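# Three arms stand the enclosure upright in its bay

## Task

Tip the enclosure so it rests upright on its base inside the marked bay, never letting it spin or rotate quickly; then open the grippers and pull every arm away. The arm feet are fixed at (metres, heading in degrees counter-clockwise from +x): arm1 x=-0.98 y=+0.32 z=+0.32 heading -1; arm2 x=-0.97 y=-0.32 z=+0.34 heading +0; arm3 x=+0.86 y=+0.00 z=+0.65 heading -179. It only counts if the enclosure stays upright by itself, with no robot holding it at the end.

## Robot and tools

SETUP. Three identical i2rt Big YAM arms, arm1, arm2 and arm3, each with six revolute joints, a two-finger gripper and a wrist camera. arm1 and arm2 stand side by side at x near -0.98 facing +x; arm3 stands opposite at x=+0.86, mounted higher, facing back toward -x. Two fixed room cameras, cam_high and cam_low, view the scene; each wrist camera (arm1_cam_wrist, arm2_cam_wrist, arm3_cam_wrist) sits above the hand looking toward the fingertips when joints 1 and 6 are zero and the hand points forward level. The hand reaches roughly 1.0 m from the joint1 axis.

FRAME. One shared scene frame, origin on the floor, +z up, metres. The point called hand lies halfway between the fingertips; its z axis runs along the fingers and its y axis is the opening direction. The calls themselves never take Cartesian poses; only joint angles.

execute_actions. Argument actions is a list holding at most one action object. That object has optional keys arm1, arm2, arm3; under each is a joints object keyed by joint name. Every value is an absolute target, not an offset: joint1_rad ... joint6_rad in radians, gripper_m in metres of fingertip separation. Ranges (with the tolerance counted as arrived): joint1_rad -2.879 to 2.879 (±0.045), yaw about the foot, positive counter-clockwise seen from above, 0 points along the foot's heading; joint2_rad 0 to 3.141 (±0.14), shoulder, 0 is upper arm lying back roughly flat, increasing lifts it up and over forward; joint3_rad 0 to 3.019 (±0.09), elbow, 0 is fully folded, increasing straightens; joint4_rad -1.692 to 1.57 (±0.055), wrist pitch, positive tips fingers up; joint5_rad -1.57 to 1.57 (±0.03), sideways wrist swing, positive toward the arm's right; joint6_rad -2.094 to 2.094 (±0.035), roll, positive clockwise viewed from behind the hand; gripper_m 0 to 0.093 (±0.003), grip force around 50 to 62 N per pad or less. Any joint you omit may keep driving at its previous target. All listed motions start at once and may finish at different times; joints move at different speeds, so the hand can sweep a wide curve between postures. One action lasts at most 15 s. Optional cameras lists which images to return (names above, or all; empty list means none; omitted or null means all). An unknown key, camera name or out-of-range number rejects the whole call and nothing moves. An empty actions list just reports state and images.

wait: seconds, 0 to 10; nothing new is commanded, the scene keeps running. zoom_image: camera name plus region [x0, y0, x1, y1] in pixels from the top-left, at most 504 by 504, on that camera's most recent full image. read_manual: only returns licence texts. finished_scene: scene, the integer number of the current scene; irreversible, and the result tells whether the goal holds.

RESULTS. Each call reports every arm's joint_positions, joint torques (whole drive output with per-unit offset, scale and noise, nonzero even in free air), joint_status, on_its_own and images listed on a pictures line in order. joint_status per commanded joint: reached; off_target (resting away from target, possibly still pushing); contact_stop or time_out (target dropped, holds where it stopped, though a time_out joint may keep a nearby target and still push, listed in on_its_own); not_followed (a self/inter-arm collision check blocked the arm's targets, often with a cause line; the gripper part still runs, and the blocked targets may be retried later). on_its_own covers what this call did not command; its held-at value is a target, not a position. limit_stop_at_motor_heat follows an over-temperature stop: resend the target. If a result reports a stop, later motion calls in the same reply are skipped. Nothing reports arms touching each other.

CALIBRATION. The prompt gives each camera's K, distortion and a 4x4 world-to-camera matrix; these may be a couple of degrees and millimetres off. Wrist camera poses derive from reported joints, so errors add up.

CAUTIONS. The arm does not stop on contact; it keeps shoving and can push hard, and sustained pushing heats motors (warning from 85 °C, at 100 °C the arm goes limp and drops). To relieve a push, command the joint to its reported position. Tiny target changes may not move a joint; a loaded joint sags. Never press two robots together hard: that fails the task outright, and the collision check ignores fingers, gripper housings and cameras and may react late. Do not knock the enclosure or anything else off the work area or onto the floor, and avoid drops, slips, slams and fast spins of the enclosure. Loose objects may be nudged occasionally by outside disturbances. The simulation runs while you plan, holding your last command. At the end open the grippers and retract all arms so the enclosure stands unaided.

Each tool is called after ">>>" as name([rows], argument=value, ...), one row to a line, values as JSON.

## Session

>>> execute_actions(actions=[])

Scene clock: 0.00 s.
Joint torques (N m, as the arm reports them, + toward a larger angle): no reading
Motor temperatures (°C, as the motors report them): arm1=[26 27 33 28 29 26] | arm2=[26 31 40 26 25 28] | arm3=[26 27 32 27 27 27]
arm1.joint_positions: joint1_rad=-0.195 joint2_rad=+0.638 joint3_rad=+1.328 joint4_rad=-1.525 joint5_rad=+0.181 joint6_rad=-0.162 gripper_m=+0.094
arm1.joint_status: not commanded
arm1.hand: x=-0.7760 y=+0.2432 z=+0.7952 quat_wxyz=(-0.336, -0.056, -0.928, +0.149) (m; scene frame)
arm2.joint_positions: joint1_rad=+0.242 joint2_rad=+0.501 joint3_rad=+1.416 joint4_rad=-1.184 joint5_rad=-0.277 joint6_rad=-0.496 gripper_m=+0.094
arm2.joint_status: not commanded
arm2.hand: x=-0.7955 y=-0.2314 z=+0.9500 quat_wxyz=(-0.608, +0.362, -0.706, -0.036) (m; scene frame)
arm3.joint_positions: joint1_rad=-0.306 joint2_rad=+0.634 joint3_rad=+1.417 joint4_rad=-1.290 joint5_rad=-0.280 joint6_rad=+0.103 gripper_m=+0.094
arm3.joint_status: not commanded
arm3.hand: x=+0.6143 y=+0.0225 z=+1.2155 quat_wxyz=(-0.071, -0.851, +0.098, +0.511) (m; scene frame)
pictures: arm1_cam_wrist, arm2_cam_wrist, arm3_cam_wrist, cam_high, cam_low
camera_calibration (this result's frames):
arm1_cam_wrist: T_world_to_cam=[[-0.214128, -0.945442, 0.245538, -0.133778], [-0.975848, 0.195925, -0.0966091, -0.725423], [0.0432313, -0.260295, -0.964561, 0.989118], [0, 0, 0, 1]] pos_world=[-0.779309, 0.273112, 0.91683]
arm2_cam_wrist: T_world_to_cam=[[0.554033, -0.743388, 0.374729, -0.0844439], [-0.493503, -0.655787, -0.571313, 0.0017339], [0.67045, 0.131597, -0.730191, 1.37873], [0, 0, 0, 1]] pos_world=[-0.876727, -0.243074, 1.03937]
arm3_cam_wrist: T_world_to_cam=[[0.096974, 0.967569, -0.233252, 0.198872], [0.88804, -0.189939, -0.418699, -0.0274788], [-0.449424, -0.166534, -0.877659, 1.4758], [0, 0, 0, 1]] pos_world=[0.668376, 0.0481293, 1.33013]
Images, in order (width x height): arm1_cam_wrist 616x616, arm2_cam_wrist 616x616, arm3_cam_wrist 616x616, cam_high 504x504, cam_low 504x504.

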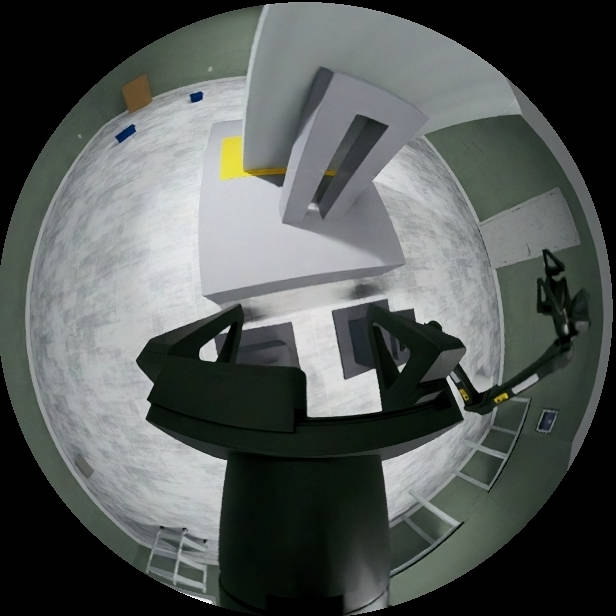

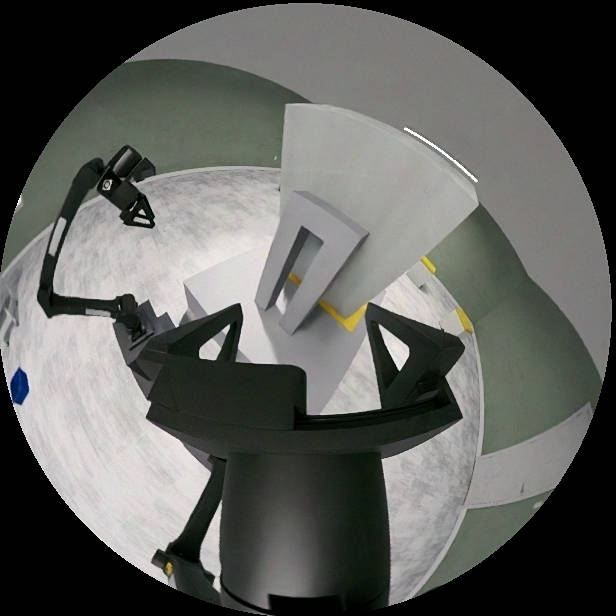

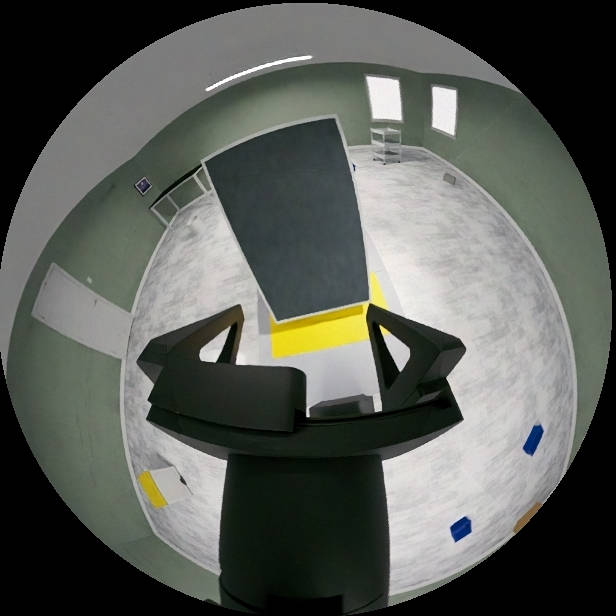

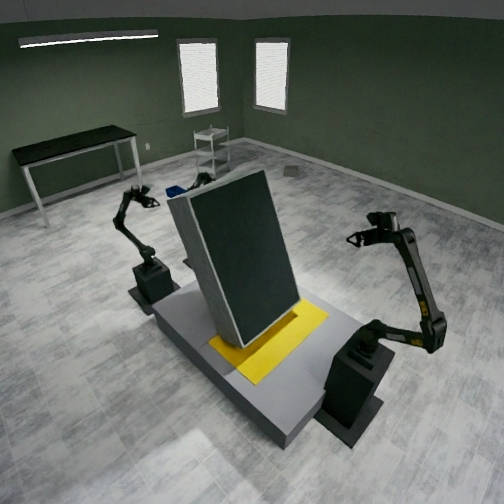

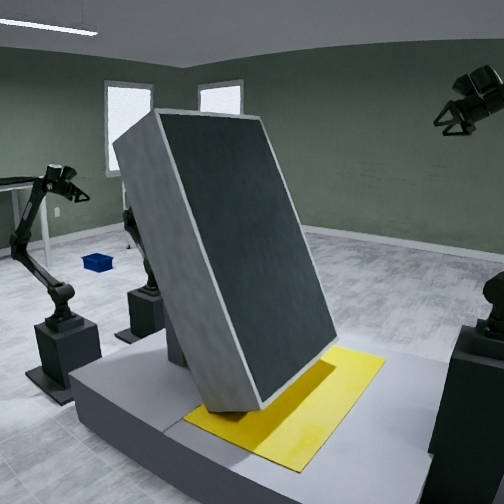

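>>> execute_actions([
  {"arm1":{"joints":{"joint1_rad":-0.12,"joint2_rad":1.4,"joint3_rad":1.27,"joint4_rad":0.46,"joint5_rad":0,"joint6_rad":0,"gripper_m":0}},"arm2":{"joints":{"joint1_rad":0.1,"joint2_rad":1.4,"joint3_rad":1.27,"joint4_rad":0.46,"joint5_rad":0,"joint6_rad":0,"gripper_m":0}},"arm3":{"joints":{"joint1_rad":0,"joint2_rad":1.98,"joint3_rad":1.62,"joint4_rad":0.34,"joint5_rad":0,"joint6_rad":0,"gripper_m":0}}},
])

Scene clock: 8.57 s.
Joint torques (N m, as the arm reports them, + toward a larger angle): arm1=[  1.19 -14.57  10.28   2.14   0.05   0.24] | arm2=[ -2.26 -15.66  11.01   2.58   0.01   0.12] | arm3=[ -1.17 -19.58  10.79   2.3    0.14  -0.19]
Motor temperatures (°C, as the motors report them): arm1=[26 27 35 28 29 26] | arm2=[26 31 43 26 25 28] | arm3=[26 28 35 27 27 27]
arm1.joint_positions: joint1_rad=-0.131 joint2_rad=+1.414 joint3_rad=+1.249 joint4_rad=+0.442 joint5_rad=+0.003 joint6_rad=-0.013 gripper_m=+0.000
arm1.joint_status: all done
arm1.hand: x=-0.3443 y=+0.2232 z=+0.8420 quat_wxyz=(-0.796, -0.042, -0.601, +0.065) (m; scene frame)
arm2.joint_positions: joint1_rad=+0.110 joint2_rad=+1.417 joint3_rad=+1.253 joint4_rad=+0.440 joint5_rad=-0.002 joint6_rad=-0.016 gripper_m=+0.000
arm2.joint_status: all done
arm2.hand: x=-0.3248 y=-0.2495 z=+0.8569 quat_wxyz=(-0.795, +0.038, -0.604, -0.040) (m; scene frame)
arm3.joint_positions: joint1_rad=-0.003 joint2_rad=+1.985 joint3_rad=+1.596 joint4_rad=+0.324 joint5_rad=-0.003 joint6_rad=+0.008 gripper_m=+0.000
arm3.joint_status: all done
arm3.hand: x=+0.0199 y=-0.0096 z=+0.9406 quat_wxyz=(-0.007, -0.730, -0.003, +0.683) (m; scene frame)
pictures: arm1_cam_wrist, arm2_cam_wrist, arm3_cam_wrist, cam_high, cam_low
camera_calibration (this result's frames):
arm1_cam_wrist: T_world_to_cam=[[-0.163975, -0.986452, 0.00487249, 0.157353], [-0.334624, 0.0509757, -0.940972, 0.668357], [0.927976, -0.155927, -0.338449, 0.764489], [0, 0, 0, 1]] pos_world=[-0.459977, 0.240355, 0.88688]
arm2_cam_wrist: T_world_to_cam=[[0.113778, -0.993495, -0.00479443, -0.203938], [-0.343419, -0.0348002, -0.938538, 0.687362], [0.932265, 0.108432, -0.345144, 0.746858], [0, 0, 0, 1]] pos_world=[-0.437013, -0.259674, 0.901911]
arm3_cam_wrist: T_world_to_cam=[[-0.0156456, 0.999698, -0.0189687, 0.0244711], [0.637743, -0.00463393, -0.770235, 0.71663], [-0.77009, -0.0241479, -0.637478, 0.743903], [0, 0, 0, 1]] pos_world=[0.116229, -0.00317917, 1.02666]
Images, in order (width x height): arm1_cam_wrist 616x616, arm2_cam_wrist 616x616, arm3_cam_wrist 616x616, cam_high 504x504, cam_low 504x504.

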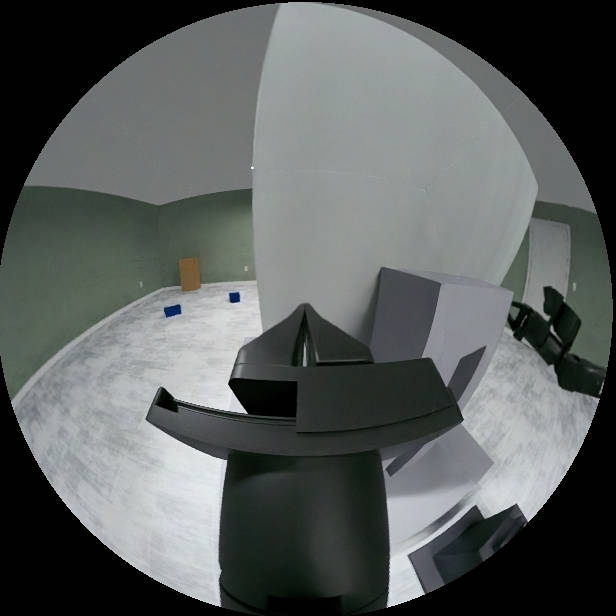

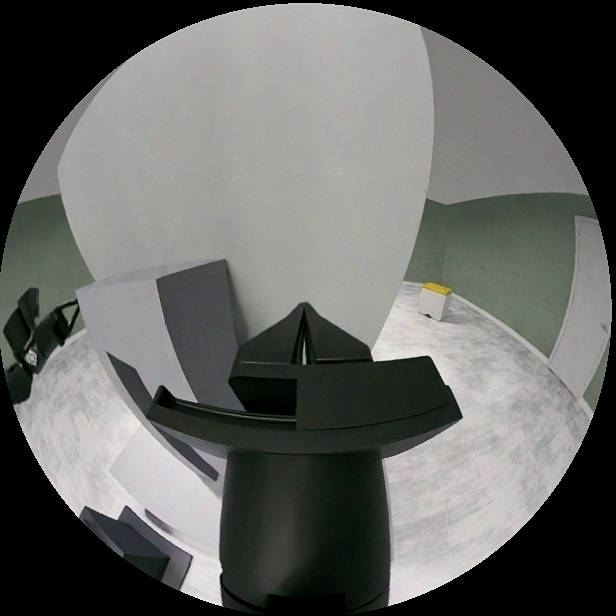

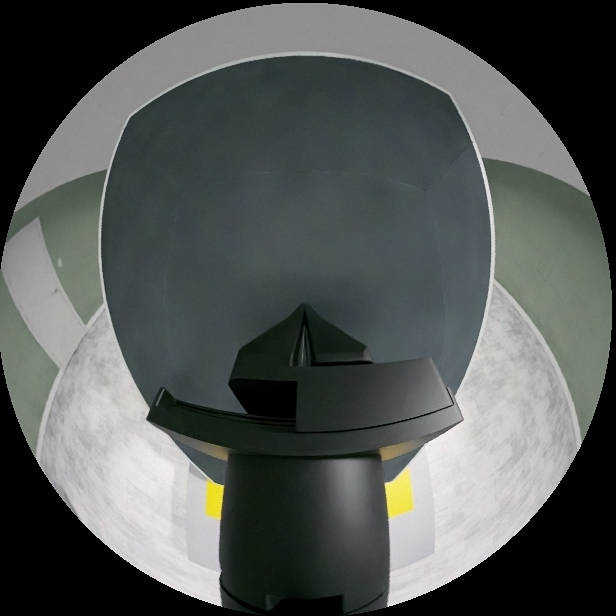

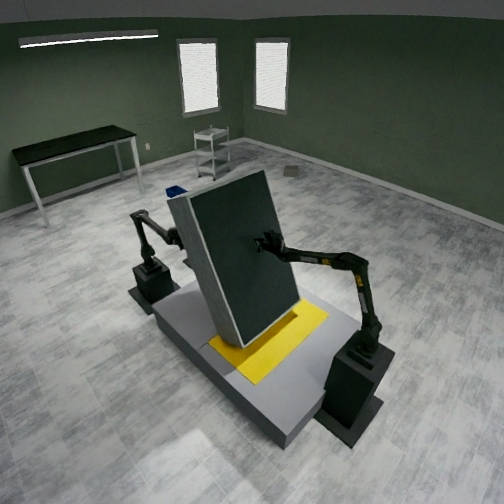

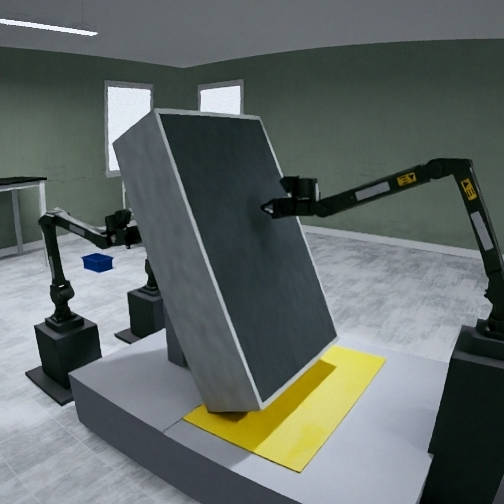

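>>> execute_actions([
  {"arm1":{"joints":{"joint2_rad":1.54,"joint3_rad":1.42}},"arm2":{"joints":{"joint1_rad":0.08,"joint2_rad":1.49,"joint3_rad":1.38}},"arm3":{"joints":{"joint1_rad":0.03}}},
], cameras=[])

>>> execute_actions([
  {"arm1":{"joints":{"joint2_rad":1.60,"joint3_rad":1.49}},"arm2":{"joints":{"joint2_rad":1.55,"joint3_rad":1.45}}},
], cameras=[])

>>> execute_actions([
  {"arm1":{"joints":{"joint2_rad":1.66,"joint3_rad":1.56}},"arm2":{"joints":{"joint2_rad":1.61,"joint3_rad":1.52}}},
], cameras=["cam_low"])

Scene clock: 17.47 s.
Joint torques (N m, as the arm reports them, + toward a larger angle): arm1=[  1.2  -14.47  12.47   2.02   0.04   0.24] | arm2=[ -2.45 -15.21  15.13   2.53  -0.03   0.11] | arm3=[ -1.64 -19.69  10.87   2.44   0.12  -0.2 ]
Motor temperatures (°C, as the motors report them): arm1=[26 28 38 28 29 26] | arm2=[26 32 47 26 25 28] | arm3=[26 31 37 27 27 27]
arm1.joint_positions: joint1_rad=-0.131 joint2_rad=+1.526 joint3_rad=+1.367 joint4_rad=+0.445 joint5_rad=+0.003 joint6_rad=-0.013 gripper_m=+0.000
arm1.joint_status: all done
arm1.hand: x=-0.3022 y=+0.2169 z=+0.8432 quat_wxyz=(-0.798, -0.042, -0.597, +0.065) (m; scene frame)
arm2.joint_positions: joint1_rad=+0.092 joint2_rad=+1.497 joint3_rad=+1.309 joint4_rad=+0.442 joint5_rad=-0.002 joint6_rad=-0.016 gripper_m=+0.000
arm2.joint_status: all done
arm2.hand: x=-0.2933 y=-0.2579 z=+0.8406 quat_wxyz=(-0.789, +0.033, -0.613, -0.033) (m; scene frame)
arm3.joint_positions: joint1_rad=+0.032 joint2_rad=+1.985 joint3_rad=+1.596 joint4_rad=+0.324 joint5_rad=-0.002 joint6_rad=+0.007 gripper_m=+0.000
arm3.joint_status: all done
arm3.hand: x=+0.0207 y=-0.0384 z=+0.9406 quat_wxyz=(-0.018, -0.730, -0.015, +0.683) (m; scene frame)
pictures: none
No camera images: the call's "cameras" was empty. Leave "cameras" out to get every camera's image.

Scene clock: 18.20 s.
Joint torques (N m, as the arm reports them, + toward a larger angle): arm1=[  1.28 -14.47  12.51   2.1    0.05   0.26] | arm2=[ -2.73 -15.88  15.08   2.35  -0.06   0.14] | arm3=[ -1.68 -19.56  10.84   2.5    0.11  -0.2 ]
Motor temperatures (°C, as the motors report them): arm1=[26 28 38 28 29 26] | arm2=[26 32 48 26 25 28] | arm3=[26 31 38 27 27 27]
arm1.joint_positions: joint1_rad=-0.131 joint2_rad=+1.576 joint3_rad=+1.435 joint4_rad=+0.445 joint5_rad=+0.003 joint6_rad=-0.013 gripper_m=+0.000
arm1.joint_status: all done
arm1.hand: x=-0.2837 y=+0.2141 z=+0.8510 quat_wxyz=(-0.804, -0.041, -0.590, +0.066) (m; scene frame)
arm2.joint_positions: joint1_rad=+0.092 joint2_rad=+1.546 joint3_rad=+1.383 joint4_rad=+0.442 joint5_rad=-0.002 joint6_rad=-0.016 gripper_m=+0.000
arm2.joint_status: all done
arm2.hand: x=-0.2745 y=-0.2561 z=+0.8531 quat_wxyz=(-0.797, +0.033, -0.603, -0.033) (m; scene frame)
arm3.joint_positions: joint1_rad=+0.032 joint2_rad=+1.985 joint3_rad=+1.596 joint4_rad=+0.324 joint5_rad=-0.002 joint6_rad=+0.007 gripper_m=+0.000
arm3.joint_status: not commanded
arm3.hand: x=+0.0207 y=-0.0384 z=+0.9406 quat_wxyz=(-0.018, -0.730, -0.015, +0.683) (m; scene frame)
pictures: none
No camera images: the call's "cameras" was empty. Leave "cameras" out to get every camera's image.

Scene clock: 19.93 s.
Joint torques (N m, as the arm reports them, + toward a larger angle): arm1=[  1.3  -12.71  14.54   1.87   0.13   0.24] | arm2=[ -2.4  -13.36  17.65   2.23  -0.05   0.12] | arm3=[ -1.65 -19.65  10.86   2.39   0.12  -0.21]
Motor temperatures (°C, as the motors report them): arm1=[26 28 39 28 29 26] | arm2=[26 32 50 26 25 28] | arm3=[26 31 38 27 27 27]
arm1.joint_positions: joint1_rad=-0.131 joint2_rad=+1.605 joint3_rad=+1.474 joint4_rad=+0.449 joint5_rad=+0.001 joint6_rad=-0.013 gripper_m=+0.000
arm1.joint_status: all done
arm1.hand: x=-0.2731 y=+0.2129 z=+0.8553 quat_wxyz=(-0.807, -0.040, -0.585, +0.065) (m; scene frame)
arm2.joint_positions: joint1_rad=+0.092 joint2_rad=+1.575 joint3_rad=+1.417 joint4_rad=+0.445 joint5_rad=-0.001 joint6_rad=-0.016 gripper_m=+0.000
arm2.joint_status: joint3_rad time_out (moved +0.034 of +0.137); the others done
arm2.on_its_own: joint3_rad reads +1.417 and still pushes toward +1.520 since a time_out
arm2.hand: x=-0.2639 y=-0.2553 z=+0.8554 quat_wxyz=(-0.799, +0.032, -0.599, -0.033) (m; scene frame)
arm3.joint_positions: joint1_rad=+0.032 joint2_rad=+1.985 joint3_rad=+1.596 joint4_rad=+0.324 joint5_rad=-0.002 joint6_rad=+0.007 gripper_m=+0.000
arm3.joint_status: not commanded
arm3.hand: x=+0.0207 y=-0.0384 z=+0.9406 quat_wxyz=(-0.018, -0.730, -0.015, +0.683) (m; scene frame)
pictures: cam_low
Images, in order (width x height): cam_low 504x504.

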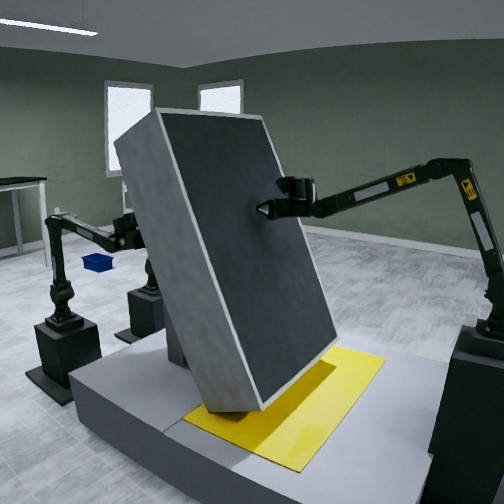

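>>> execute_actions([
  {"arm1":{"joints":{"joint2_rad":1.71,"joint3_rad":1.62}},"arm2":{"joints":{"joint2_rad":1.66,"joint3_rad":1.57}}},
], cameras=["cam_low"])

>>> execute_actions([
  {"arm1":{"joints":{"joint2_rad":1.76,"joint3_rad":1.68}},"arm2":{"joints":{"joint2_rad":1.71,"joint3_rad":1.63}},"arm3":{"joints":{"joint2_rad":1.93,"joint3_rad":1.54,"joint4_rad":0.36}}},
], cameras=["cam_low"])

Scene clock: 25.93 s.
Joint torques (N m, as the arm reports them, + toward a larger angle): arm1=[  0.89 -14.57  13.22   1.85   0.15   0.23] | arm2=[ -1.98 -16.2   15.63   2.39  -0.17   0.13] | arm3=[ -1.73 -19.62  10.94   2.34   0.11  -0.21]
Motor temperatures (°C, as the motors report them): arm1=[26 28 42 28 29 26] | arm2=[26 33 57 26 25 28] | arm3=[26 32 39 27 27 27]
arm1.joint_positions: joint1_rad=-0.129 joint2_rad=+1.670 joint3_rad=+1.556 joint4_rad=+0.449 joint5_rad=+0.000 joint6_rad=-0.012 gripper_m=+0.000
arm1.joint_status: all done
arm1.hand: x=-0.2495 y=+0.2111 z=+0.8600 quat_wxyz=(-0.813, -0.039, -0.578, +0.065) (m; scene frame)
arm2.joint_positions: joint1_rad=+0.092 joint2_rad=+1.640 joint3_rad=+1.493 joint4_rad=+0.448 joint5_rad=+0.001 joint6_rad=-0.016 gripper_m=+0.000
arm2.joint_status: all done
arm2.hand: x=-0.2396 y=-0.2539 z=+0.8568 quat_wxyz=(-0.803, +0.031, -0.594, -0.032) (m; scene frame)
arm3.joint_positions: joint1_rad=+0.032 joint2_rad=+1.980 joint3_rad=+1.595 joint4_rad=+0.327 joint5_rad=-0.002 joint6_rad=+0.007 gripper_m=+0.000
arm3.joint_status: not commanded
arm3.hand: x=+0.0215 y=-0.0384 z=+0.9448 quat_wxyz=(-0.018, -0.728, -0.015, +0.685) (m; scene frame)
pictures: cam_low
Images, in order (width x height): cam_low 504x504.

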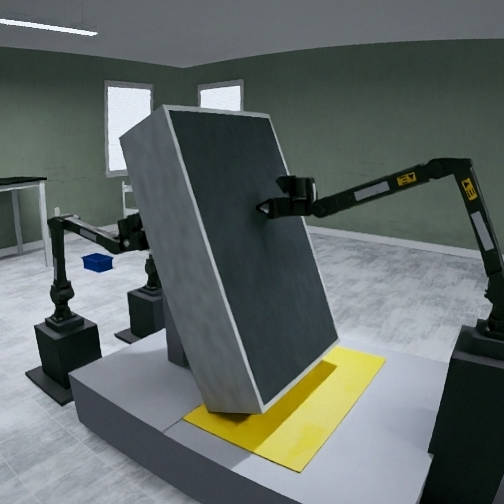

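Scene clock: 26.80 s.
Joint torques (N m, as the arm reports them, + toward a larger angle): arm1=[  1.03 -15.74  12.78   1.85   0.16   0.24] | arm2=[ -2.07 -17.13  15.4    2.32  -0.14   0.17] | arm3=[ -1.86 -19.16   8.86   2.28   0.11  -0.21]
Motor temperatures (°C, as the motors report them): arm1=[26 28 42 28 29 26] | arm2=[26 33 57 26 25 28] | arm3=[26 32 39 27 27 27]
arm1.joint_positions: joint1_rad=-0.128 joint2_rad=+1.728 joint3_rad=+1.621 joint4_rad=+0.449 joint5_rad=+0.000 joint6_rad=-0.012 gripper_m=+0.000
arm1.joint_status: all done
arm1.hand: x=-0.2288 y=+0.2085 z=+0.8582 quat_wxyz=(-0.815, -0.039, -0.575, +0.064) (m; scene frame)
arm2.joint_positions: joint1_rad=+0.091 joint2_rad=+1.692 joint3_rad=+1.554 joint4_rad=+0.448 joint5_rad=+0.001 joint6_rad=-0.016 gripper_m=+0.000
arm2.joint_status: all done
arm2.hand: x=-0.2205 y=-0.2526 z=+0.8572 quat_wxyz=(-0.806, +0.030, -0.590, -0.032) (m; scene frame)
arm3.joint_positions: joint1_rad=+0.032 joint2_rad=+1.937 joint3_rad=+1.541 joint4_rad=+0.345 joint5_rad=-0.002 joint6_rad=+0.007 gripper_m=+0.000
arm3.joint_status: all done
arm3.hand: x=+0.0369 y=-0.0377 z=+0.9516 quat_wxyz=(-0.019, -0.725, -0.015, +0.688) (m; scene frame)
pictures: cam_low
Images, in order (width x height): cam_low 504x504.

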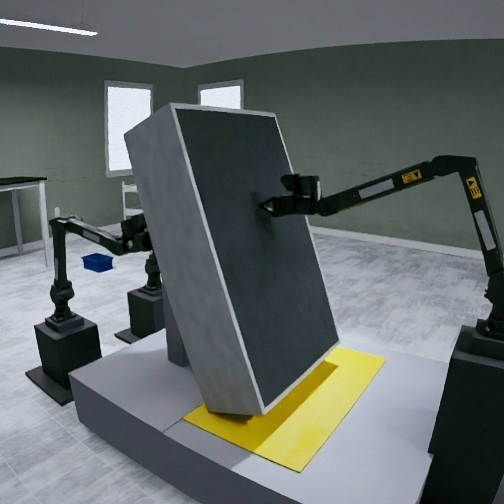

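>>> execute_actions([
  {"arm1":{"joints":{"joint2_rad":1.81,"joint3_rad":1.75}},"arm2":{"joints":{"joint2_rad":1.76,"joint3_rad":1.69}},"arm3":{"joints":{"joint2_rad":1.88,"joint3_rad":1.47,"joint4_rad":0.38}}},
], cameras=[])

>>> execute_actions([
  {"arm1":{"joints":{"joint2_rad":1.86,"joint3_rad":1.82}},"arm2":{"joints":{"joint2_rad":1.81,"joint3_rad":1.76}},"arm3":{"joints":{"joint2_rad":1.83,"joint3_rad":1.40,"joint4_rad":0.40}}},
], cameras=[])

>>> execute_actions([
  {"arm1":{"joints":{"joint2_rad":1.91,"joint3_rad":1.89}},"arm2":{"joints":{"joint2_rad":1.86,"joint3_rad":1.83}},"arm3":{"joints":{"joint2_rad":1.79,"joint3_rad":1.345,"joint4_rad":0.41}}},
], cameras=["cam_low"])

Scene clock: 36.13 s.
Joint torques (N m, as the arm reports them, + toward a larger angle): arm1=[  0.91 -17.01  12.84   1.86   0.24   0.23] | arm2=[ -2.27 -19.59  14.8    2.12  -0.19   0.12] | arm3=[ -1.89 -18.     9.03   2.39   0.1   -0.18]
Motor temperatures (°C, as the motors report them): arm1=[26 29 43 28 29 26] | arm2=[26 34 62 26 25 28] | arm3=[26 33 39 27 27 27]
arm1.joint_positions: joint1_rad=-0.128 joint2_rad=+1.782 joint3_rad=+1.690 joint4_rad=+0.449 joint5_rad=-0.002 joint6_rad=-0.012 gripper_m=+0.000
arm1.joint_status: all done
arm1.hand: x=-0.2098 y=+0.2066 z=+0.8589 quat_wxyz=(-0.819, -0.037, -0.569, +0.064) (m; scene frame)
arm2.joint_positions: joint1_rad=+0.090 joint2_rad=+1.757 joint3_rad=+1.621 joint4_rad=+0.449 joint5_rad=+0.001 joint6_rad=-0.015 gripper_m=+0.000
arm2.joint_status: all done
arm2.hand: x=-0.1973 y=-0.2508 z=+0.8506 quat_wxyz=(-0.807, +0.030, -0.589, -0.032) (m; scene frame)
arm3.joint_positions: joint1_rad=+0.032 joint2_rad=+1.885 joint3_rad=+1.468 joint4_rad=+0.365 joint5_rad=-0.002 joint6_rad=+0.007 gripper_m=+0.000
arm3.joint_status: all done
arm3.hand: x=+0.0574 y=-0.0367 z=+0.9539 quat_wxyz=(-0.019, -0.726, -0.015, +0.688) (m; scene frame)
pictures: none
No camera images: the call's "cameras" was empty. Leave "cameras" out to get every camera's image.

Scene clock: 37.03 s.
Joint torques (N m, as the arm reports them, + toward a larger angle): arm1=[  1.25 -17.62  12.87   1.85   0.23   0.24] | arm2=[ -2.5  -20.48  15.73   2.41  -0.15   0.11] | arm3=[ -1.82 -16.42   9.53   2.31   0.09  -0.2 ]
Motor temperatures (°C, as the motors report them): arm1=[26 29 43 28 29 26] | arm2=[26 34 62 26 25 28] | arm3=[26 33 39 27 27 27]
arm1.joint_positions: joint1_rad=-0.128 joint2_rad=+1.832 joint3_rad=+1.759 joint4_rad=+0.450 joint5_rad=-0.002 joint6_rad=-0.012 gripper_m=+0.000
arm1.joint_status: all done
arm1.hand: x=-0.1938 y=+0.2041 z=+0.8638 quat_wxyz=(-0.825, -0.037, -0.561, +0.065) (m; scene frame)
arm2.joint_positions: joint1_rad=+0.090 joint2_rad=+1.807 joint3_rad=+1.686 joint4_rad=+0.449 joint5_rad=+0.001 joint6_rad=-0.015 gripper_m=+0.000
arm2.joint_status: all done
arm2.hand: x=-0.1798 y=-0.2499 z=+0.8525 quat_wxyz=(-0.811, +0.029, -0.583, -0.032) (m; scene frame)
arm3.joint_positions: joint1_rad=+0.032 joint2_rad=+1.825 joint3_rad=+1.391 joint4_rad=+0.385 joint5_rad=-0.002 joint6_rad=+0.007 gripper_m=+0.000
arm3.joint_status: all done
arm3.hand: x=+0.0809 y=-0.0357 z=+0.9592 quat_wxyz=(-0.019, -0.725, -0.015, +0.689) (m; scene frame)
pictures: none
No camera images: the call's "cameras" was empty. Leave "cameras" out to get every camera's image.

Scene clock: 37.97 s.
Joint torques (N m, as the arm reports them, + toward a larger angle): arm1=[  1.13 -18.23  13.03   1.74   0.23   0.24] | arm2=[ -1.76 -20.4   15.43   2.09  -0.13   0.12] | arm3=[ -1.69 -15.32  10.12   2.37   0.12  -0.2 ]
Motor temperatures (°C, as the motors report them): arm1=[26 29 44 28 29 26] | arm2=[26 34 63 26 25 28] | arm3=[26 33 39 27 27 27]
arm1.joint_positions: joint1_rad=-0.128 joint2_rad=+1.879 joint3_rad=+1.828 joint4_rad=+0.450 joint5_rad=-0.002 joint6_rad=-0.012 gripper_m=+0.000
arm1.joint_status: all done
arm1.hand: x=-0.1792 y=+0.2020 z=+0.8691 quat_wxyz=(-0.831, -0.036, -0.551, +0.065) (m; scene frame)
arm2.joint_positions: joint1_rad=+0.090 joint2_rad=+1.856 joint3_rad=+1.756 joint4_rad=+0.450 joint5_rad=+0.001 joint6_rad=-0.015 gripper_m=+0.000
arm2.joint_status: all done
arm2.hand: x=-0.1638 y=-0.2484 z=+0.8573 quat_wxyz=(-0.818, +0.029, -0.574, -0.032) (m; scene frame)
arm3.joint_positions: joint1_rad=+0.032 joint2_rad=+1.776 joint3_rad=+1.328 joint4_rad=+0.394 joint5_rad=-0.002 joint6_rad=+0.007 gripper_m=+0.000
arm3.joint_status: all done
arm3.hand: x=+0.1004 y=-0.0348 z=+0.9604 quat_wxyz=(-0.018, -0.726, -0.015, +0.687) (m; scene frame)
pictures: cam_low
Images, in order (width x height): cam_low 504x504.

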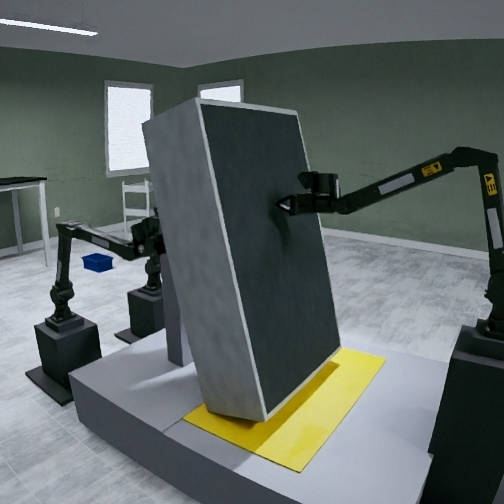

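Resting on arm3 now.

>>> execute_actions([
  {"arm3":{"joints":{"joint2_rad":1.755,"joint3_rad":1.30,"joint4_rad":0.43}}},
], cameras=[])

>>> execute_actions([
  {"arm3":{"joints":{"joint2_rad":1.72,"joint3_rad":1.255,"joint4_rad":0.44}}},
], cameras=["cam_low"])

>>> execute_actions([
  {"arm3":{"joints":{"joint2_rad":1.69,"joint3_rad":1.21,"joint4_rad":0.45}},"arm1":{"joints":{"joint2_rad":1.76,"joint3_rad":1.68}},"arm2":{"joints":{"joint2_rad":1.71,"joint3_rad":1.60}}},
], cameras=[])

>>> execute_actions([
  {"arm3":{"joints":{"joint2_rad":1.66,"joint3_rad":1.165}},"arm1":{"joints":{"joint2_rad":1.6,"joint3_rad":1.49}},"arm2":{"joints":{"joint2_rad":1.55,"joint3_rad":1.42}}},
], cameras=[])

>>> execute_actions([
  {"arm3":{"joints":{"joint2_rad":1.63,"joint3_rad":1.12}},"arm1":{"joints":{"joint2_rad":1.44,"joint3_rad":1.32}},"arm2":{"joints":{"joint2_rad":1.4,"joint3_rad":1.27}}},
], cameras=["cam_low"])

Scene clock: 50.30 s.
Joint torques (N m, as the arm reports them, + toward a larger angle): arm1=[  1.14 -18.17  12.95   1.83   0.22   0.23] | arm2=[ -2.19 -21.24  15.52   2.09  -0.19   0.12] | arm3=[ -1.54 -14.59  10.75   2.35   0.09  -0.18]
Motor temperatures (°C, as the motors report them): arm1=[26 30 45 28 29 26] | arm2=[26 36 67 26 25 28] | arm3=[26 33 39 27 27 27]
arm1.joint_positions: joint1_rad=-0.128 joint2_rad=+1.879 joint3_rad=+1.828 joint4_rad=+0.450 joint5_rad=-0.002 joint6_rad=-0.012 gripper_m=+0.000
arm1.joint_status: not commanded
arm1.hand: x=-0.1792 y=+0.2020 z=+0.8691 quat_wxyz=(-0.831, -0.036, -0.551, +0.065) (m; scene frame)
arm2.joint_positions: joint1_rad=+0.090 joint2_rad=+1.856 joint3_rad=+1.756 joint4_rad=+0.450 joint5_rad=+0.001 joint6_rad=-0.015 gripper_m=+0.000
arm2.joint_status: not commanded
arm2.hand: x=-0.1638 y=-0.2484 z=+0.8573 quat_wxyz=(-0.818, +0.029, -0.574, -0.032) (m; scene frame)
arm3.joint_positions: joint1_rad=+0.032 joint2_rad=+1.737 joint3_rad=+1.273 joint4_rad=+0.414 joint5_rad=-0.002 joint6_rad=+0.007 gripper_m=+0.000
arm3.joint_status: all done
arm3.hand: x=+0.1171 y=-0.0340 z=+0.9613 quat_wxyz=(-0.019, -0.725, -0.015, +0.689) (m; scene frame)
pictures: none
No camera images: the call's "cameras" was empty. Leave "cameras" out to get every camera's image.

Scene clock: 51.40 s.
Joint torques (N m, as the arm reports them, + toward a larger angle): arm1=[  0.92 -18.12  12.88   1.79   0.23   0.24] | arm2=[ -2.32 -21.74  15.37   2.02  -0.19   0.13] | arm3=[ -1.87 -13.36  12.11   2.44   0.11  -0.2 ]
Motor temperatures (°C, as the motors report them): arm1=[26 30 45 28 29 26] | arm2=[26 36 67 26 25 28] | arm3=[26 33 40 27 27 27]
arm1.joint_positions: joint1_rad=-0.128 joint2_rad=+1.879 joint3_rad=+1.828 joint4_rad=+0.450 joint5_rad=-0.002 joint6_rad=-0.012 gripper_m=+0.000
arm1.joint_status: not commanded
arm1.hand: x=-0.1792 y=+0.2020 z=+0.8691 quat_wxyz=(-0.831, -0.036, -0.551, +0.065) (m; scene frame)
arm2.joint_positions: joint1_rad=+0.090 joint2_rad=+1.856 joint3_rad=+1.756 joint4_rad=+0.450 joint5_rad=+0.001 joint6_rad=-0.015 gripper_m=+0.000
arm2.joint_status: not commanded
arm2.hand: x=-0.1638 y=-0.2484 z=+0.8573 quat_wxyz=(-0.818, +0.029, -0.574, -0.032) (m; scene frame)
arm3.joint_positions: joint1_rad=+0.032 joint2_rad=+1.691 joint3_rad=+1.209 joint4_rad=+0.422 joint5_rad=-0.002 joint6_rad=+0.007 gripper_m=+0.000
arm3.joint_status: all done
arm3.hand: x=+0.1371 y=-0.0331 z=+0.9583 quat_wxyz=(-0.018, -0.728, -0.015, +0.685) (m; scene frame)
pictures: cam_low
Images, in order (width x height): cam_low 504x504.

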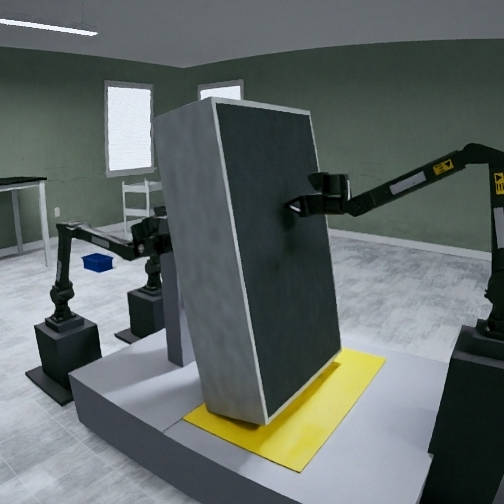

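Scene clock: 52.50 s.
Joint torques (N m, as the arm reports them, + toward a larger angle): arm1=[  1.15 -20.28   8.84   1.82   0.23   0.23] | arm2=[ -1.38 -19.87   9.83   2.    -0.17   0.13] | arm3=[ -1.66 -11.65  12.7    2.75   0.11  -0.18]
Motor temperatures (°C, as the motors report them): arm1=[26 30 45 28 29 26] | arm2=[26 36 66 26 25 28] | arm3=[26 32 40 27 27 27]
arm1.joint_positions: joint1_rad=-0.128 joint2_rad=+1.779 joint3_rad=+1.681 joint4_rad=+0.450 joint5_rad=-0.002 joint6_rad=-0.012 gripper_m=+0.000
arm1.joint_status: all done
arm1.hand: x=-0.2106 y=+0.2066 z=+0.8562 quat_wxyz=(-0.817, -0.038, -0.571, +0.064) (m; scene frame)
arm2.joint_positions: joint1_rad=+0.090 joint2_rad=+1.714 joint3_rad=+1.599 joint4_rad=+0.450 joint5_rad=+0.001 joint6_rad=-0.015 gripper_m=+0.000
arm2.joint_status: all done
arm2.hand: x=-0.2133 y=-0.2529 z=+0.8692 quat_wxyz=(-0.813, +0.029, -0.580, -0.032) (m; scene frame)
arm3.joint_positions: joint1_rad=+0.032 joint2_rad=+1.653 joint3_rad=+1.156 joint4_rad=+0.426 joint5_rad=-0.002 joint6_rad=+0.007 gripper_m=+0.000
arm3.joint_status: all done
arm3.hand: x=+0.1542 y=-0.0326 z=+0.9549 quat_wxyz=(-0.018, -0.732, -0.015, +0.681) (m; scene frame)
pictures: none
No camera images: the call's "cameras" was empty. Leave "cameras" out to get every camera's image.

Scene clock: 53.57 s.
Joint torques (N m, as the arm reports them, + toward a larger angle): arm1=[  1.1  -16.56   8.88   1.81   0.22   0.24] | arm2=[ -2.41 -16.9    9.91   2.03  -0.19   0.12] | arm3=[ -1.66 -10.18  13.51   2.69   0.12  -0.19]
Motor temperatures (°C, as the motors report them): arm1=[26 30 44 28 29 26] | arm2=[26 36 66 26 25 28] | arm3=[26 32 40 27 27 27]
arm1.joint_positions: joint1_rad=-0.128 joint2_rad=+1.603 joint3_rad=+1.490 joint4_rad=+0.450 joint5_rad=-0.002 joint6_rad=-0.012 gripper_m=+0.000
arm1.joint_status: all done
arm1.hand: x=-0.2742 y=+0.2159 z=+0.8675 quat_wxyz=(-0.813, -0.038, -0.577, +0.064) (m; scene frame)
arm2.joint_positions: joint1_rad=+0.090 joint2_rad=+1.556 joint3_rad=+1.418 joint4_rad=+0.450 joint5_rad=+0.001 joint6_rad=-0.015 gripper_m=+0.000
arm2.joint_status: all done
arm2.hand: x=-0.2715 y=-0.2583 z=+0.8700 quat_wxyz=(-0.807, +0.030, -0.590, -0.031) (m; scene frame)
arm3.joint_positions: joint1_rad=+0.032 joint2_rad=+1.608 joint3_rad=+1.096 joint4_rad=+0.426 joint5_rad=-0.002 joint6_rad=+0.007 gripper_m=+0.000
arm3.joint_status: all done
arm3.hand: x=+0.1739 y=-0.0319 z=+0.9503 quat_wxyz=(-0.018, -0.737, -0.016, +0.675) (m; scene frame)
pictures: none
No camera images: the call's "cameras" was empty. Leave "cameras" out to get every camera's image.

Scene clock: 54.67 s.
Joint torques (N m, as the arm reports them, + toward a larger angle): arm1=[  1.02 -14.13   9.07   1.85   0.23   0.24] | arm2=[ -2.61 -14.44  10.32   2.    -0.19   0.07] | arm3=[-2.03 -9.03 14.25  2.71  0.08 -0.18]
Motor temperatures (°C, as the motors report them): arm1=[26 30 44 28 29 26] | arm2=[26 36 65 26 25 28] | arm3=[26 32 41 27 27 27]
arm1.joint_positions: joint1_rad=-0.128 joint2_rad=+1.443 joint3_rad=+1.317 joint4_rad=+0.450 joint5_rad=-0.002 joint6_rad=-0.012 gripper_m=+0.000
arm1.joint_status: all done
arm1.hand: x=-0.3340 y=+0.2247 z=+0.8670 quat_wxyz=(-0.809, -0.038, -0.582, +0.063) (m; scene frame)
arm2.joint_positions: joint1_rad=+0.090 joint2_rad=+1.403 joint3_rad=+1.266 joint4_rad=+0.450 joint5_rad=+0.001 joint6_rad=-0.015 gripper_m=+0.000
arm2.joint_status: all done
arm2.hand: x=-0.3298 y=-0.2637 z=+0.8758 quat_wxyz=(-0.807, +0.030, -0.589, -0.031) (m; scene frame)
arm3.joint_positions: joint1_rad=+0.033 joint2_rad=+1.567 joint3_rad=+1.041 joint4_rad=+0.426 joint5_rad=-0.002 joint6_rad=+0.007 gripper_m=+0.000
arm3.joint_status: all done
arm3.hand: x=+0.1923 y=-0.0316 z=+0.9452 quat_wxyz=(-0.019, -0.742, -0.016, +0.670) (m; scene frame)
pictures: cam_low
Images, in order (width x height): cam_low 504x504.

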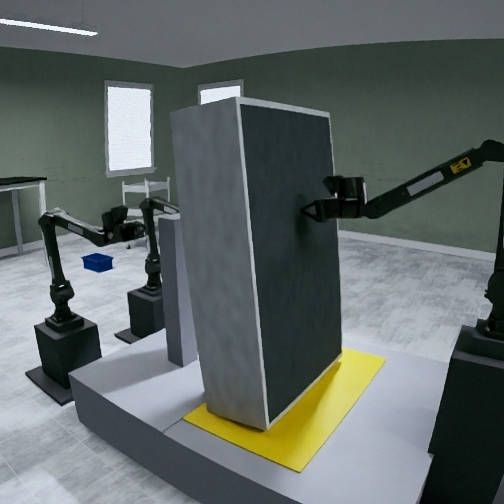

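>>> execute_actions([
  {"arm3":{"joints":{"joint2_rad":1.605,"joint3_rad":1.08}}},
], cameras=[])

>>> execute_actions([
  {"arm3":{"joints":{"joint2_rad":1.58,"joint3_rad":1.04}}},
], cameras=[])

>>> execute_actions([
  {"arm3":{"joints":{"joint2_rad":1.555,"joint3_rad":1.0}}},
], cameras=[])

>>> execute_actions([
  {"arm3":{"joints":{"joint2_rad":1.53,"joint3_rad":0.96}}},
], cameras=[])

>>> execute_actions([
  {"arm3":{"joints":{"joint2_rad":1.505,"joint3_rad":0.92}}},
], cameras=[])

>>> execute_actions([
  {"arm3":{"joints":{"joint2_rad":1.48,"joint3_rad":0.88}}},
], cameras=["cam_low"])

Scene clock: 68.13 s.
Joint torques (N m, as the arm reports them, + toward a larger angle): arm1=[  0.92 -14.2    9.1    1.87   0.24   0.24] | arm2=[ -2.29 -14.22  10.13   2.08  -0.16   0.09] | arm3=[-1.67 -7.7  14.72  2.7   0.1  -0.2 ]
Motor temperatures (°C, as the motors report them): arm1=[26 30 42 28 29 26] | arm2=[26 35 61 26 25 28] | arm3=[26 31 45 27 27 27]
arm1.joint_positions: joint1_rad=-0.128 joint2_rad=+1.443 joint3_rad=+1.317 joint4_rad=+0.450 joint5_rad=-0.002 joint6_rad=-0.012 gripper_m=+0.000
arm1.joint_status: not commanded
arm1.hand: x=-0.3340 y=+0.2247 z=+0.8670 quat_wxyz=(-0.809, -0.038, -0.582, +0.063) (m; scene frame)
arm2.joint_positions: joint1_rad=+0.090 joint2_rad=+1.403 joint3_rad=+1.266 joint4_rad=+0.450 joint5_rad=+0.001 joint6_rad=-0.015 gripper_m=+0.000
arm2.joint_status: not commanded
arm2.hand: x=-0.3298 y=-0.2637 z=+0.8758 quat_wxyz=(-0.807, +0.030, -0.589, -0.031) (m; scene frame)
arm3.joint_positions: joint1_rad=+0.033 joint2_rad=+1.532 joint3_rad=+0.994 joint4_rad=+0.426 joint5_rad=-0.003 joint6_rad=+0.007 gripper_m=+0.000
arm3.joint_status: all done
arm3.hand: x=+0.2083 y=-0.0311 z=+0.9406 quat_wxyz=(-0.019, -0.746, -0.016, +0.666) (m; scene frame)
pictures: none
No camera images: the call's "cameras" was empty. Leave "cameras" out to get every camera's image.

Scene clock: 69.07 s.
Joint torques (N m, as the arm reports them, + toward a larger angle): arm1=[  1.   -14.16   9.16   1.83   0.23   0.23] | arm2=[ -1.58 -14.29  10.33   2.2   -0.13   0.15] | arm3=[-2.21 -5.92 15.52  2.8   0.12 -0.21]
Motor temperatures (°C, as the motors report them): arm1=[26 30 42 28 29 26] | arm2=[26 35 60 26 25 28] | arm3=[26 31 46 27 27 27]
arm1.joint_positions: joint1_rad=-0.128 joint2_rad=+1.443 joint3_rad=+1.317 joint4_rad=+0.450 joint5_rad=-0.002 joint6_rad=-0.012 gripper_m=+0.000
arm1.joint_status: not commanded
arm1.hand: x=-0.3340 y=+0.2247 z=+0.8670 quat_wxyz=(-0.809, -0.038, -0.582, +0.063) (m; scene frame)
arm2.joint_positions: joint1_rad=+0.090 joint2_rad=+1.403 joint3_rad=+1.266 joint4_rad=+0.450 joint5_rad=+0.001 joint6_rad=-0.015 gripper_m=+0.000
arm2.joint_status: not commanded
arm2.hand: x=-0.3298 y=-0.2637 z=+0.8758 quat_wxyz=(-0.807, +0.030, -0.589, -0.031) (m; scene frame)
arm3.joint_positions: joint1_rad=+0.034 joint2_rad=+1.492 joint3_rad=+0.941 joint4_rad=+0.426 joint5_rad=-0.003 joint6_rad=+0.007 gripper_m=+0.000
arm3.joint_status: joint3_rad off_target (ended at +0.941, target +1.040); the others done
arm3.hand: x=+0.2266 y=-0.0306 z=+0.9350 quat_wxyz=(-0.019, -0.750, -0.017, +0.661) (m; scene frame)
pictures: none
No camera images: the call's "cameras" was empty. Leave "cameras" out to get every camera's image.

Scene clock: 70.00 s.
Joint torques (N m, as the arm reports them, + toward a larger angle): arm1=[  0.97 -14.25   9.16   1.78   0.23   0.23] | arm2=[ -1.8  -13.49  10.25   2.33  -0.19   0.1 ] | arm3=[-1.92 -4.52 16.41  2.75  0.16 -0.18]
Motor temperatures (°C, as the motors report them): arm1=[26 30 42 28 29 26] | arm2=[26 35 60 26 25 28] | arm3=[26 31 46 27 27 27]
arm1.joint_positions: joint1_rad=-0.128 joint2_rad=+1.443 joint3_rad=+1.317 joint4_rad=+0.450 joint5_rad=-0.002 joint6_rad=-0.012 gripper_m=+0.000
arm1.joint_status: not commanded
arm1.hand: x=-0.3340 y=+0.2247 z=+0.8670 quat_wxyz=(-0.809, -0.038, -0.582, +0.063) (m; scene frame)
arm2.joint_positions: joint1_rad=+0.090 joint2_rad=+1.403 joint3_rad=+1.266 joint4_rad=+0.450 joint5_rad=+0.001 joint6_rad=-0.015 gripper_m=+0.000
arm2.joint_status: not commanded
arm2.hand: x=-0.3298 y=-0.2637 z=+0.8758 quat_wxyz=(-0.807, +0.030, -0.589, -0.031) (m; scene frame)
arm3.joint_positions: joint1_rad=+0.034 joint2_rad=+1.454 joint3_rad=+0.890 joint4_rad=+0.426 joint5_rad=-0.004 joint6_rad=+0.007 gripper_m=+0.000
arm3.joint_status: joint3_rad off_target (ended at +0.890, target +1.000); the others done
arm3.hand: x=+0.2442 y=-0.0301 z=+0.9288 quat_wxyz=(-0.019, -0.754, -0.017, +0.656) (m; scene frame)
pictures: none
No camera images: the call's "cameras" was empty. Leave "cameras" out to get every camera's image.

Scene clock: 70.93 s.
Joint torques (N m, as the arm reports them, + toward a larger angle): arm1=[  0.87 -14.18   9.16   1.89   0.24   0.23] | arm2=[ -2.48 -14.02  10.07   2.1   -0.23   0.12] | arm3=[-2.06 -2.81 17.18  2.76  0.19 -0.21]
Motor temperatures (°C, as the motors report them): arm1=[26 30 42 28 29 26] | arm2=[26 35 60 26 25 28] | arm3=[26 30 46 27 27 27]
arm1.joint_positions: joint1_rad=-0.128 joint2_rad=+1.443 joint3_rad=+1.317 joint4_rad=+0.450 joint5_rad=-0.002 joint6_rad=-0.012 gripper_m=+0.000
arm1.joint_status: not commanded
arm1.hand: x=-0.3340 y=+0.2247 z=+0.8670 quat_wxyz=(-0.809, -0.038, -0.582, +0.063) (m; scene frame)
arm2.joint_positions: joint1_rad=+0.090 joint2_rad=+1.403 joint3_rad=+1.266 joint4_rad=+0.450 joint5_rad=+0.001 joint6_rad=-0.015 gripper_m=+0.000
arm2.joint_status: not commanded
arm2.hand: x=-0.3298 y=-0.2637 z=+0.8758 quat_wxyz=(-0.807, +0.030, -0.589, -0.031) (m; scene frame)
arm3.joint_positions: joint1_rad=+0.035 joint2_rad=+1.416 joint3_rad=+0.839 joint4_rad=+0.426 joint5_rad=-0.004 joint6_rad=+0.007 gripper_m=+0.000
arm3.joint_status: joint3_rad off_target (ended at +0.839, target +0.960); the others done
arm3.hand: x=+0.2621 y=-0.0297 z=+0.9219 quat_wxyz=(-0.019, -0.759, -0.018, +0.651) (m; scene frame)
pictures: none
No camera images: the call's "cameras" was empty. Leave "cameras" out to get every camera's image.

Scene clock: 71.90 s.
Joint torques (N m, as the arm reports them, + toward a larger angle): arm1=[  0.96 -14.13   9.18   1.89   0.23   0.23] | arm2=[ -1.74 -13.78  10.18   2.15  -0.15   0.11] | arm3=[-2.04 -4.39 14.92  2.72  0.21 -0.18]
Motor temperatures (°C, as the motors report them): arm1=[26 30 42 28 29 26] | arm2=[26 35 60 26 25 28] | arm3=[26 30 47 27 27 27]
arm1.joint_positions: joint1_rad=-0.128 joint2_rad=+1.443 joint3_rad=+1.317 joint4_rad=+0.450 joint5_rad=-0.002 joint6_rad=-0.012 gripper_m=+0.000
arm1.joint_status: not commanded
arm1.hand: x=-0.3340 y=+0.2247 z=+0.8670 quat_wxyz=(-0.809, -0.038, -0.582, +0.063) (m; scene frame)
arm2.joint_positions: joint1_rad=+0.090 joint2_rad=+1.403 joint3_rad=+1.266 joint4_rad=+0.450 joint5_rad=+0.001 joint6_rad=-0.015 gripper_m=+0.000
arm2.joint_status: not commanded
arm2.hand: x=-0.3298 y=-0.2637 z=+0.8758 quat_wxyz=(-0.807, +0.030, -0.589, -0.031) (m; scene frame)
arm3.joint_positions: joint1_rad=+0.035 joint2_rad=+1.409 joint3_rad=+0.828 joint4_rad=+0.427 joint5_rad=-0.005 joint6_rad=+0.007 gripper_m=+0.000
arm3.joint_status: joint3_rad off_target (ended at +0.828, target +0.920); the others done
arm3.hand: x=+0.2657 y=-0.0296 z=+0.9199 quat_wxyz=(-0.020, -0.760, -0.018, +0.650) (m; scene frame)
pictures: none
No camera images: the call's "cameras" was empty. Leave "cameras" out to get every camera's image.

Scene clock: 72.40 s.
Joint torques (N m, as the arm reports them, + toward a larger angle): arm1=[  1.08 -14.1    9.14   1.82   0.23   0.23] | arm2=[ -2.5  -14.11  10.13   2.11  -0.17   0.17] | arm3=[-2.22 -5.92 12.38  2.7   0.19 -0.17]
Motor temperatures (°C, as the motors report them): arm1=[26 30 41 28 29 26] | arm2=[26 35 60 26 25 28] | arm3=[26 30 47 27 27 27]
arm1.joint_positions: joint1_rad=-0.128 joint2_rad=+1.443 joint3_rad=+1.317 joint4_rad=+0.450 joint5_rad=-0.002 joint6_rad=-0.012 gripper_m=+0.000
arm1.joint_status: not commanded
arm1.hand: x=-0.3340 y=+0.2247 z=+0.8670 quat_wxyz=(-0.809, -0.038, -0.582, +0.063) (m; scene frame)
arm2.joint_positions: joint1_rad=+0.090 joint2_rad=+1.403 joint3_rad=+1.266 joint4_rad=+0.450 joint5_rad=+0.001 joint6_rad=-0.015 gripper_m=+0.000
arm2.joint_status: not commanded
arm2.hand: x=-0.3298 y=-0.2637 z=+0.8758 quat_wxyz=(-0.807, +0.030, -0.589, -0.031) (m; scene frame)
arm3.joint_positions: joint1_rad=+0.035 joint2_rad=+1.408 joint3_rad=+0.826 joint4_rad=+0.427 joint5_rad=-0.005 joint6_rad=+0.007 gripper_m=+0.000
arm3.joint_status: all done
arm3.hand: x=+0.2663 y=-0.0296 z=+0.9192 quat_wxyz=(-0.019, -0.760, -0.018, +0.649) (m; scene frame)
pictures: cam_low
Images, in order (width x height): cam_low 504x504.

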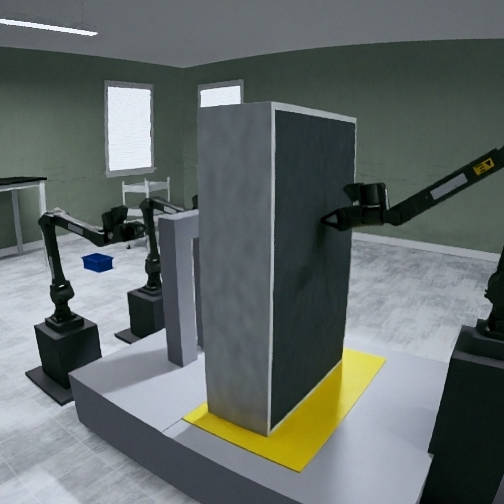

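>>> execute_actions([
  {"arm3":{"joints":{"joint2_rad":0.8,"joint3_rad":0.5,"joint4_rad":0.2}},"arm1":{"joints":{"joint2_rad":0.8,"joint3_rad":0.8}},"arm2":{"joints":{"joint2_rad":0.8,"joint3_rad":0.8}}},
], cameras=["cam_high"])

>>> finished_scene(scene=2)

Scene clock: 77.10 s.
Joint torques (N m, as the arm reports them, + toward a larger angle): arm1=[ 1.13 -3.98  9.    1.63  0.24  0.24] | arm2=[-1.68 -3.68  9.82  2.21 -0.17  0.1 ] | arm3=[-2.   -3.66  9.15  1.54  0.16 -0.2 ]
Motor temperatures (°C, as the motors report them): arm1=[26 30 41 28 29 26] | arm2=[26 35 59 26 25 28] | arm3=[26 30 46 27 27 27]
arm1.joint_positions: joint1_rad=-0.128 joint2_rad=+0.785 joint3_rad=+0.800 joint4_rad=+0.452 joint5_rad=-0.002 joint6_rad=-0.012 gripper_m=+0.000
arm1.joint_status: all done
arm1.hand: x=-0.5808 y=+0.2608 z=+0.8843 quat_wxyz=(-0.849, -0.035, -0.523, +0.067) (m; scene frame)
arm2.joint_positions: joint1_rad=+0.090 joint2_rad=+0.795 joint3_rad=+0.799 joint4_rad=+0.450 joint5_rad=+0.001 joint6_rad=-0.015 gripper_m=+0.000
arm2.joint_status: all done
arm2.hand: x=-0.5583 y=-0.2848 z=+0.8955 quat_wxyz=(-0.846, +0.027, -0.531, -0.033) (m; scene frame)
arm3.joint_positions: joint1_rad=+0.035 joint2_rad=+0.793 joint3_rad=+0.502 joint4_rad=+0.206 joint5_rad=-0.003 joint6_rad=+0.007 gripper_m=+0.000
arm3.joint_status: all done
arm3.hand: x=+0.4401 y=-0.0209 z=+0.9698 quat_wxyz=(-0.020, -0.737, -0.017, +0.676) (m; scene frame)
pictures: cam_high
Images, in order (width x height): cam_high 504x504.

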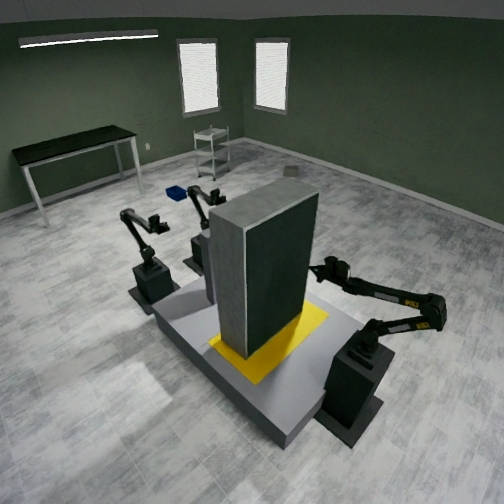

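The scene is finished: the task was done.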